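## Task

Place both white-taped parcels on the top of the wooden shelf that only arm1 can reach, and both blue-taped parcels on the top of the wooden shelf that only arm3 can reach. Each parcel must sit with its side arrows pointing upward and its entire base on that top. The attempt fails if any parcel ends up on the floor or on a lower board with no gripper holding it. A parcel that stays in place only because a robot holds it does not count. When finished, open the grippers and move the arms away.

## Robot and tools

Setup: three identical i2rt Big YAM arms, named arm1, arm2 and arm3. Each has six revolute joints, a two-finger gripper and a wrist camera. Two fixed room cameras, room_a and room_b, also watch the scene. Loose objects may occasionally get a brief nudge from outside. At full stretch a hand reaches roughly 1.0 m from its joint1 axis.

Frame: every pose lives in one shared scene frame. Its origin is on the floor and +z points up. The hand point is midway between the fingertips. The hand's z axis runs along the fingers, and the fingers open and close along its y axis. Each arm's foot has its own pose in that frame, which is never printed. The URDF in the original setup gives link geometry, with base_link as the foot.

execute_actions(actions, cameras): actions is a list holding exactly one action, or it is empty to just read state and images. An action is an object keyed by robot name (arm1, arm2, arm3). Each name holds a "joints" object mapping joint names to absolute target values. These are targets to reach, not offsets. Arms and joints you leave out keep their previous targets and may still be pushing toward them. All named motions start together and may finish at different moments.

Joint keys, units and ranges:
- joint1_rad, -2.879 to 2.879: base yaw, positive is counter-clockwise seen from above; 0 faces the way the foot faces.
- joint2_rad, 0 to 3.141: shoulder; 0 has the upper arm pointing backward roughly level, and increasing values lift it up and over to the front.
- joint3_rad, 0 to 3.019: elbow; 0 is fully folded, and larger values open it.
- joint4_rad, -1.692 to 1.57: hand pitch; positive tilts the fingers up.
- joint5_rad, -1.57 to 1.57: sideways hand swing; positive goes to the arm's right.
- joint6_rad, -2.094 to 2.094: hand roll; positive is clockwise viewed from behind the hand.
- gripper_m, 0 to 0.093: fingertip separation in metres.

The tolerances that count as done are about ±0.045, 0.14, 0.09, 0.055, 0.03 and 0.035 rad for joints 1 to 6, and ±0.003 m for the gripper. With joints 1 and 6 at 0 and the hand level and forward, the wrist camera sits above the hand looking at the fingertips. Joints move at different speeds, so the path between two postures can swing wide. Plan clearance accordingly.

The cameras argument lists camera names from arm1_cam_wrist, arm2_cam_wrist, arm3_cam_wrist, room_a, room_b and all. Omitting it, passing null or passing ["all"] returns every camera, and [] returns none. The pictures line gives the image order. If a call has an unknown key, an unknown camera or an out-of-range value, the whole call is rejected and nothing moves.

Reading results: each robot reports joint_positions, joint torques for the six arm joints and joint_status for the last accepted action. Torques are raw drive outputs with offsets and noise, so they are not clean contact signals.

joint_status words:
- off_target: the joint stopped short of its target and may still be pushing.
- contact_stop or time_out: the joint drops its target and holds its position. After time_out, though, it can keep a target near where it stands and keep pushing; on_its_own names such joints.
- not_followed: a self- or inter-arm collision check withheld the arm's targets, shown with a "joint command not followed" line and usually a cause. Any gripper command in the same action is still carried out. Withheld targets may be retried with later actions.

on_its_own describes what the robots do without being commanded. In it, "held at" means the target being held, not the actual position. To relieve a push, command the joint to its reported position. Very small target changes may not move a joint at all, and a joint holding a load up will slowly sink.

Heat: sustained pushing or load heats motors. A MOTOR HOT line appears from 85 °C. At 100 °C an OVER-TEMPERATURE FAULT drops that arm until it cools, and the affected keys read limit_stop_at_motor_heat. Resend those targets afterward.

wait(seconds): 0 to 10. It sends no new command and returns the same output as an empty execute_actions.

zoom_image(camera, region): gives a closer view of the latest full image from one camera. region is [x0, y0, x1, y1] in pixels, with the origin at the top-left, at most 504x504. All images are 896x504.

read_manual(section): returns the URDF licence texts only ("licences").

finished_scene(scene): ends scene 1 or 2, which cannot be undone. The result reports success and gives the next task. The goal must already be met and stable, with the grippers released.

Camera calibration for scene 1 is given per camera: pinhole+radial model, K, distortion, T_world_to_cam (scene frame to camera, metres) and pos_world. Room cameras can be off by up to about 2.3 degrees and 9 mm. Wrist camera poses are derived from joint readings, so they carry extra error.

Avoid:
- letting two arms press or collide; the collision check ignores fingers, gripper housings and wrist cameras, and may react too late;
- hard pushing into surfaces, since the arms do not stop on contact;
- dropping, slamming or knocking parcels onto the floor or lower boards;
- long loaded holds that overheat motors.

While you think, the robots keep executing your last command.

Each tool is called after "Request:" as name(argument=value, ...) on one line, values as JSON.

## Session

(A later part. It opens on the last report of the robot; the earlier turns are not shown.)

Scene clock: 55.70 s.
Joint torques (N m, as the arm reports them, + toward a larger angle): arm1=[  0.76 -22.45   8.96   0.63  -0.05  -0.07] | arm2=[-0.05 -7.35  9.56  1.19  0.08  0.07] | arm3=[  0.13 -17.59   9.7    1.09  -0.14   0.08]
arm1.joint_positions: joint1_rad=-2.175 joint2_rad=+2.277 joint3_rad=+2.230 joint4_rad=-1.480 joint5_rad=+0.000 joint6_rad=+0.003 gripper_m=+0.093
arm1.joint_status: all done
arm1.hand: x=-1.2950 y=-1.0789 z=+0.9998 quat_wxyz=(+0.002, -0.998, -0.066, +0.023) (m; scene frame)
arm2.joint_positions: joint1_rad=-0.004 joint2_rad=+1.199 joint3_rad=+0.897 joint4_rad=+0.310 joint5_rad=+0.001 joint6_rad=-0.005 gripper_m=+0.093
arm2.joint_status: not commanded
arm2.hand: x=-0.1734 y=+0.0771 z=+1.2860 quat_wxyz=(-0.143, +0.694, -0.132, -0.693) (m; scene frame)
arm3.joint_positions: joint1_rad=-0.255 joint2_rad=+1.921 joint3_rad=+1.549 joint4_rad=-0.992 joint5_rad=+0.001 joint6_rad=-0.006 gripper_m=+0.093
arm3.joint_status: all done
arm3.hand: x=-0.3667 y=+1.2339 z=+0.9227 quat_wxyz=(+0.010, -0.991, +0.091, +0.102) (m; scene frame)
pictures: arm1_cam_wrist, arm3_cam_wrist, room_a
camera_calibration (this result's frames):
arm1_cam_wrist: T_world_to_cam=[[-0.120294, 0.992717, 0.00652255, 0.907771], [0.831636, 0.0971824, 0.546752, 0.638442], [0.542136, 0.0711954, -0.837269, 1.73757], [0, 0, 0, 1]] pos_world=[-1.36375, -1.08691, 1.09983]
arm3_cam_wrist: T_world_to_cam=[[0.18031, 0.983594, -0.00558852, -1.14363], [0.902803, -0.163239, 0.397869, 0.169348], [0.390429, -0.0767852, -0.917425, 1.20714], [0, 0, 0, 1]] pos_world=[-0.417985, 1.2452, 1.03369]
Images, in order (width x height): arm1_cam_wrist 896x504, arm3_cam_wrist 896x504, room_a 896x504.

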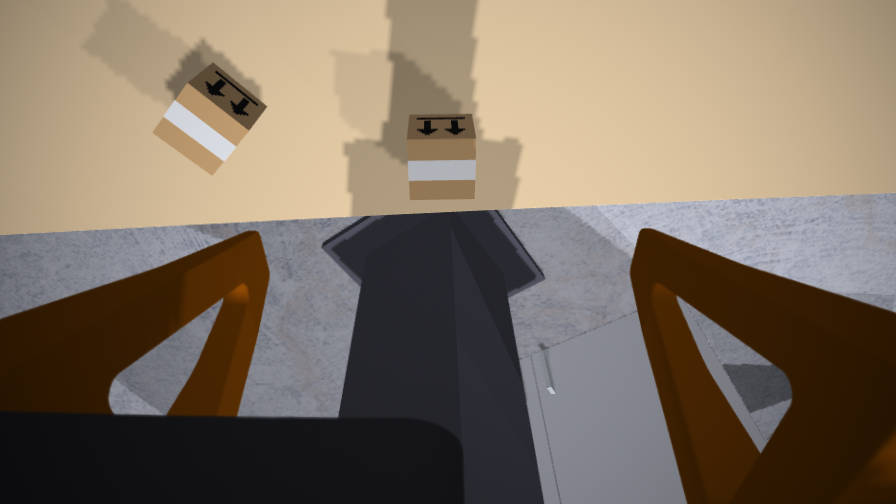

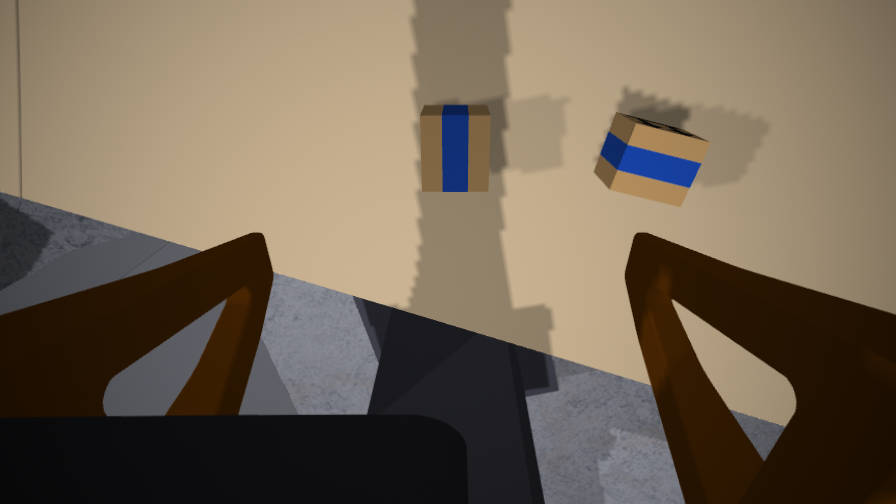

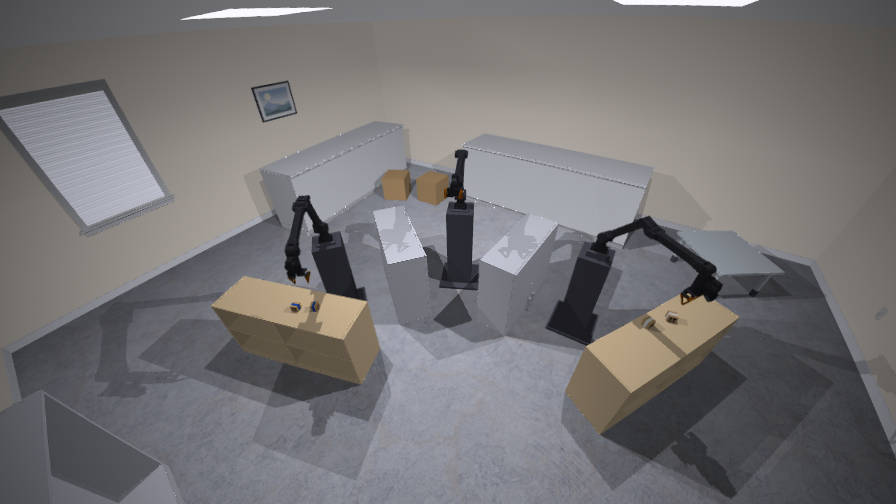

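Request:
execute_actions(actions=[])

Scene clock: 55.87 s.
Joint torques (N m, as the arm reports them, + toward a larger angle): arm1=[  0.75 -22.05   9.09   0.61  -0.06  -0.07] | arm2=[-0.07 -7.28  9.55  1.2   0.08  0.07] | arm3=[  0.16 -17.68   9.81   1.08  -0.13   0.08]
arm1.joint_positions: joint1_rad=-2.175 joint2_rad=+2.277 joint3_rad=+2.230 joint4_rad=-1.480 joint5_rad=+0.000 joint6_rad=+0.003 gripper_m=+0.093
arm1.joint_status: all done
arm1.hand: x=-1.2950 y=-1.0789 z=+0.9998 quat_wxyz=(+0.002, -0.998, -0.066, +0.023) (m; scene frame)
arm2.joint_positions: joint1_rad=-0.004 joint2_rad=+1.199 joint3_rad=+0.897 joint4_rad=+0.310 joint5_rad=+0.001 joint6_rad=-0.005 gripper_m=+0.093
arm2.joint_status: not commanded
arm2.hand: x=-0.1734 y=+0.0771 z=+1.2860 quat_wxyz=(-0.143, +0.694, -0.132, -0.693) (m; scene frame)
arm3.joint_positions: joint1_rad=-0.255 joint2_rad=+1.921 joint3_rad=+1.549 joint4_rad=-0.992 joint5_rad=+0.001 joint6_rad=-0.006 gripper_m=+0.093
arm3.joint_status: all done
arm3.hand: x=-0.3667 y=+1.2339 z=+0.9227 quat_wxyz=(+0.010, -0.991, +0.091, +0.102) (m; scene frame)
pictures: arm1_cam_wrist, arm2_cam_wrist, arm3_cam_wrist, room_a, room_b
camera_calibration (this result's frames):
arm1_cam_wrist: T_world_to_cam=[[-0.120294, 0.992717, 0.00652255, 0.907771], [0.831636, 0.0971824, 0.546752, 0.638442], [0.542136, 0.0711954, -0.837269, 1.73757], [0, 0, 0, 1]] pos_world=[-1.36375, -1.08691, 1.09983]
arm2_cam_wrist: T_world_to_cam=[[0.388959, 0.92111, 0.0163145, -0.0279032], [0.542966, -0.214901, -0.811792, 1.16041], [-0.744244, 0.324612, -0.583719, 0.71759], [0, 0, 0, 1]] pos_world=[-0.0851464, 0.0421363, 1.36134]
arm3_cam_wrist: T_world_to_cam=[[0.18031, 0.983594, -0.00558852, -1.14363], [0.902803, -0.163239, 0.397869, 0.169348], [0.390429, -0.0767852, -0.917425, 1.20714], [0, 0, 0, 1]] pos_world=[-0.417985, 1.2452, 1.03369]
Images, in order (width x height): arm1_cam_wrist 896x504, arm2_cam_wrist 896x504, arm3_cam_wrist 896x504, room_a 896x504, room_b 896x504.

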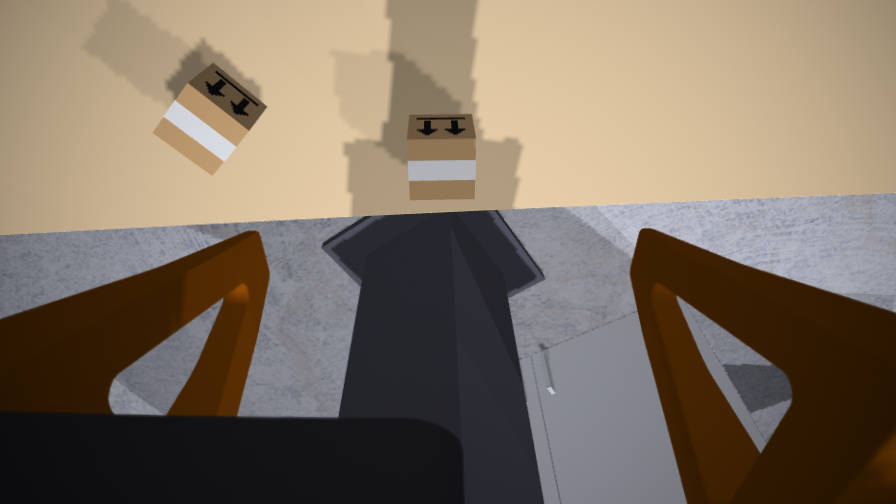

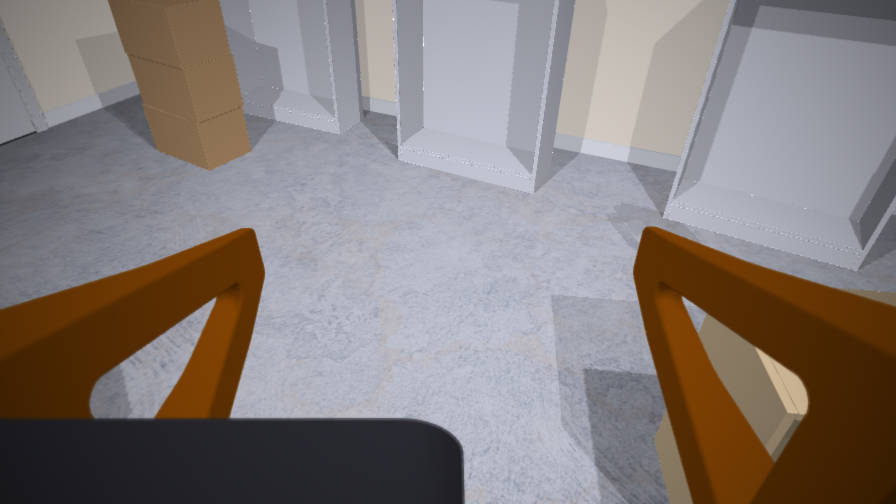

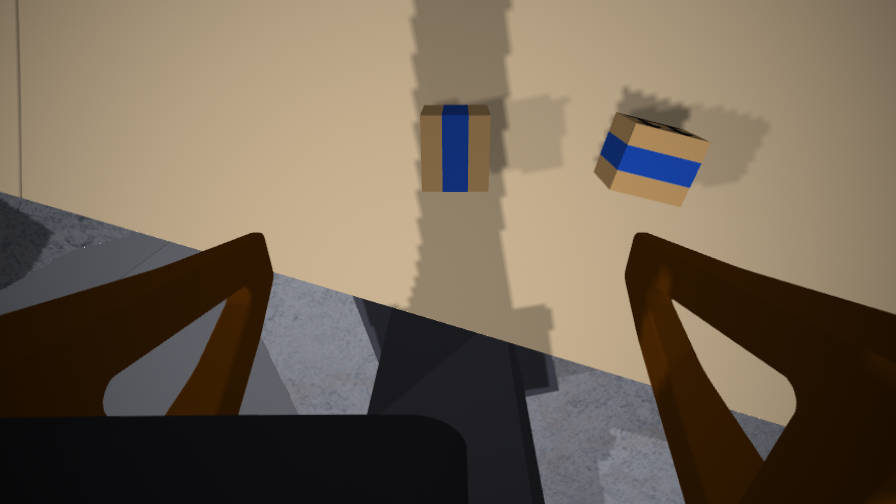

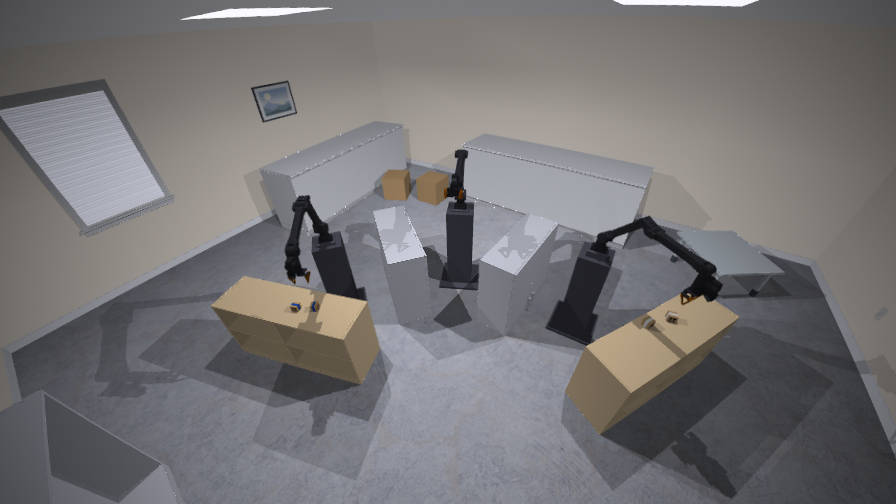

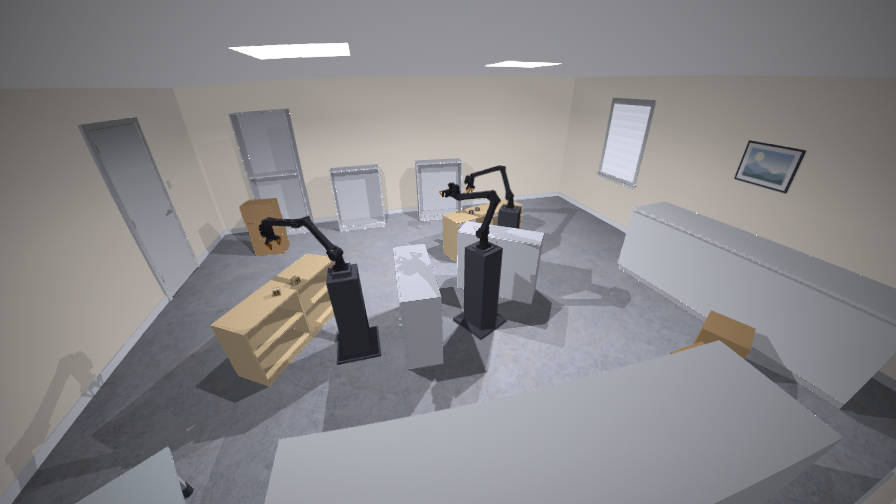

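Request:
zoom_image(camera="room_a", region=[260, 280, 350, 330])

Region (260, 280, 350, 330) of room_a's 896x504 image, scaled by 5.600, with more detail than that image has.

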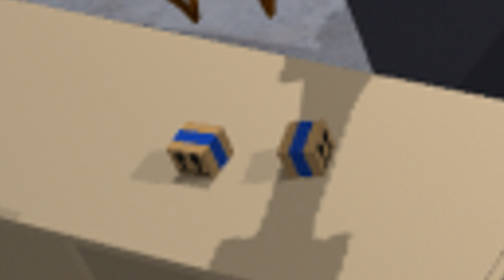

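Request:
finished_scene(scene=2)

The scene is finished: the task was done.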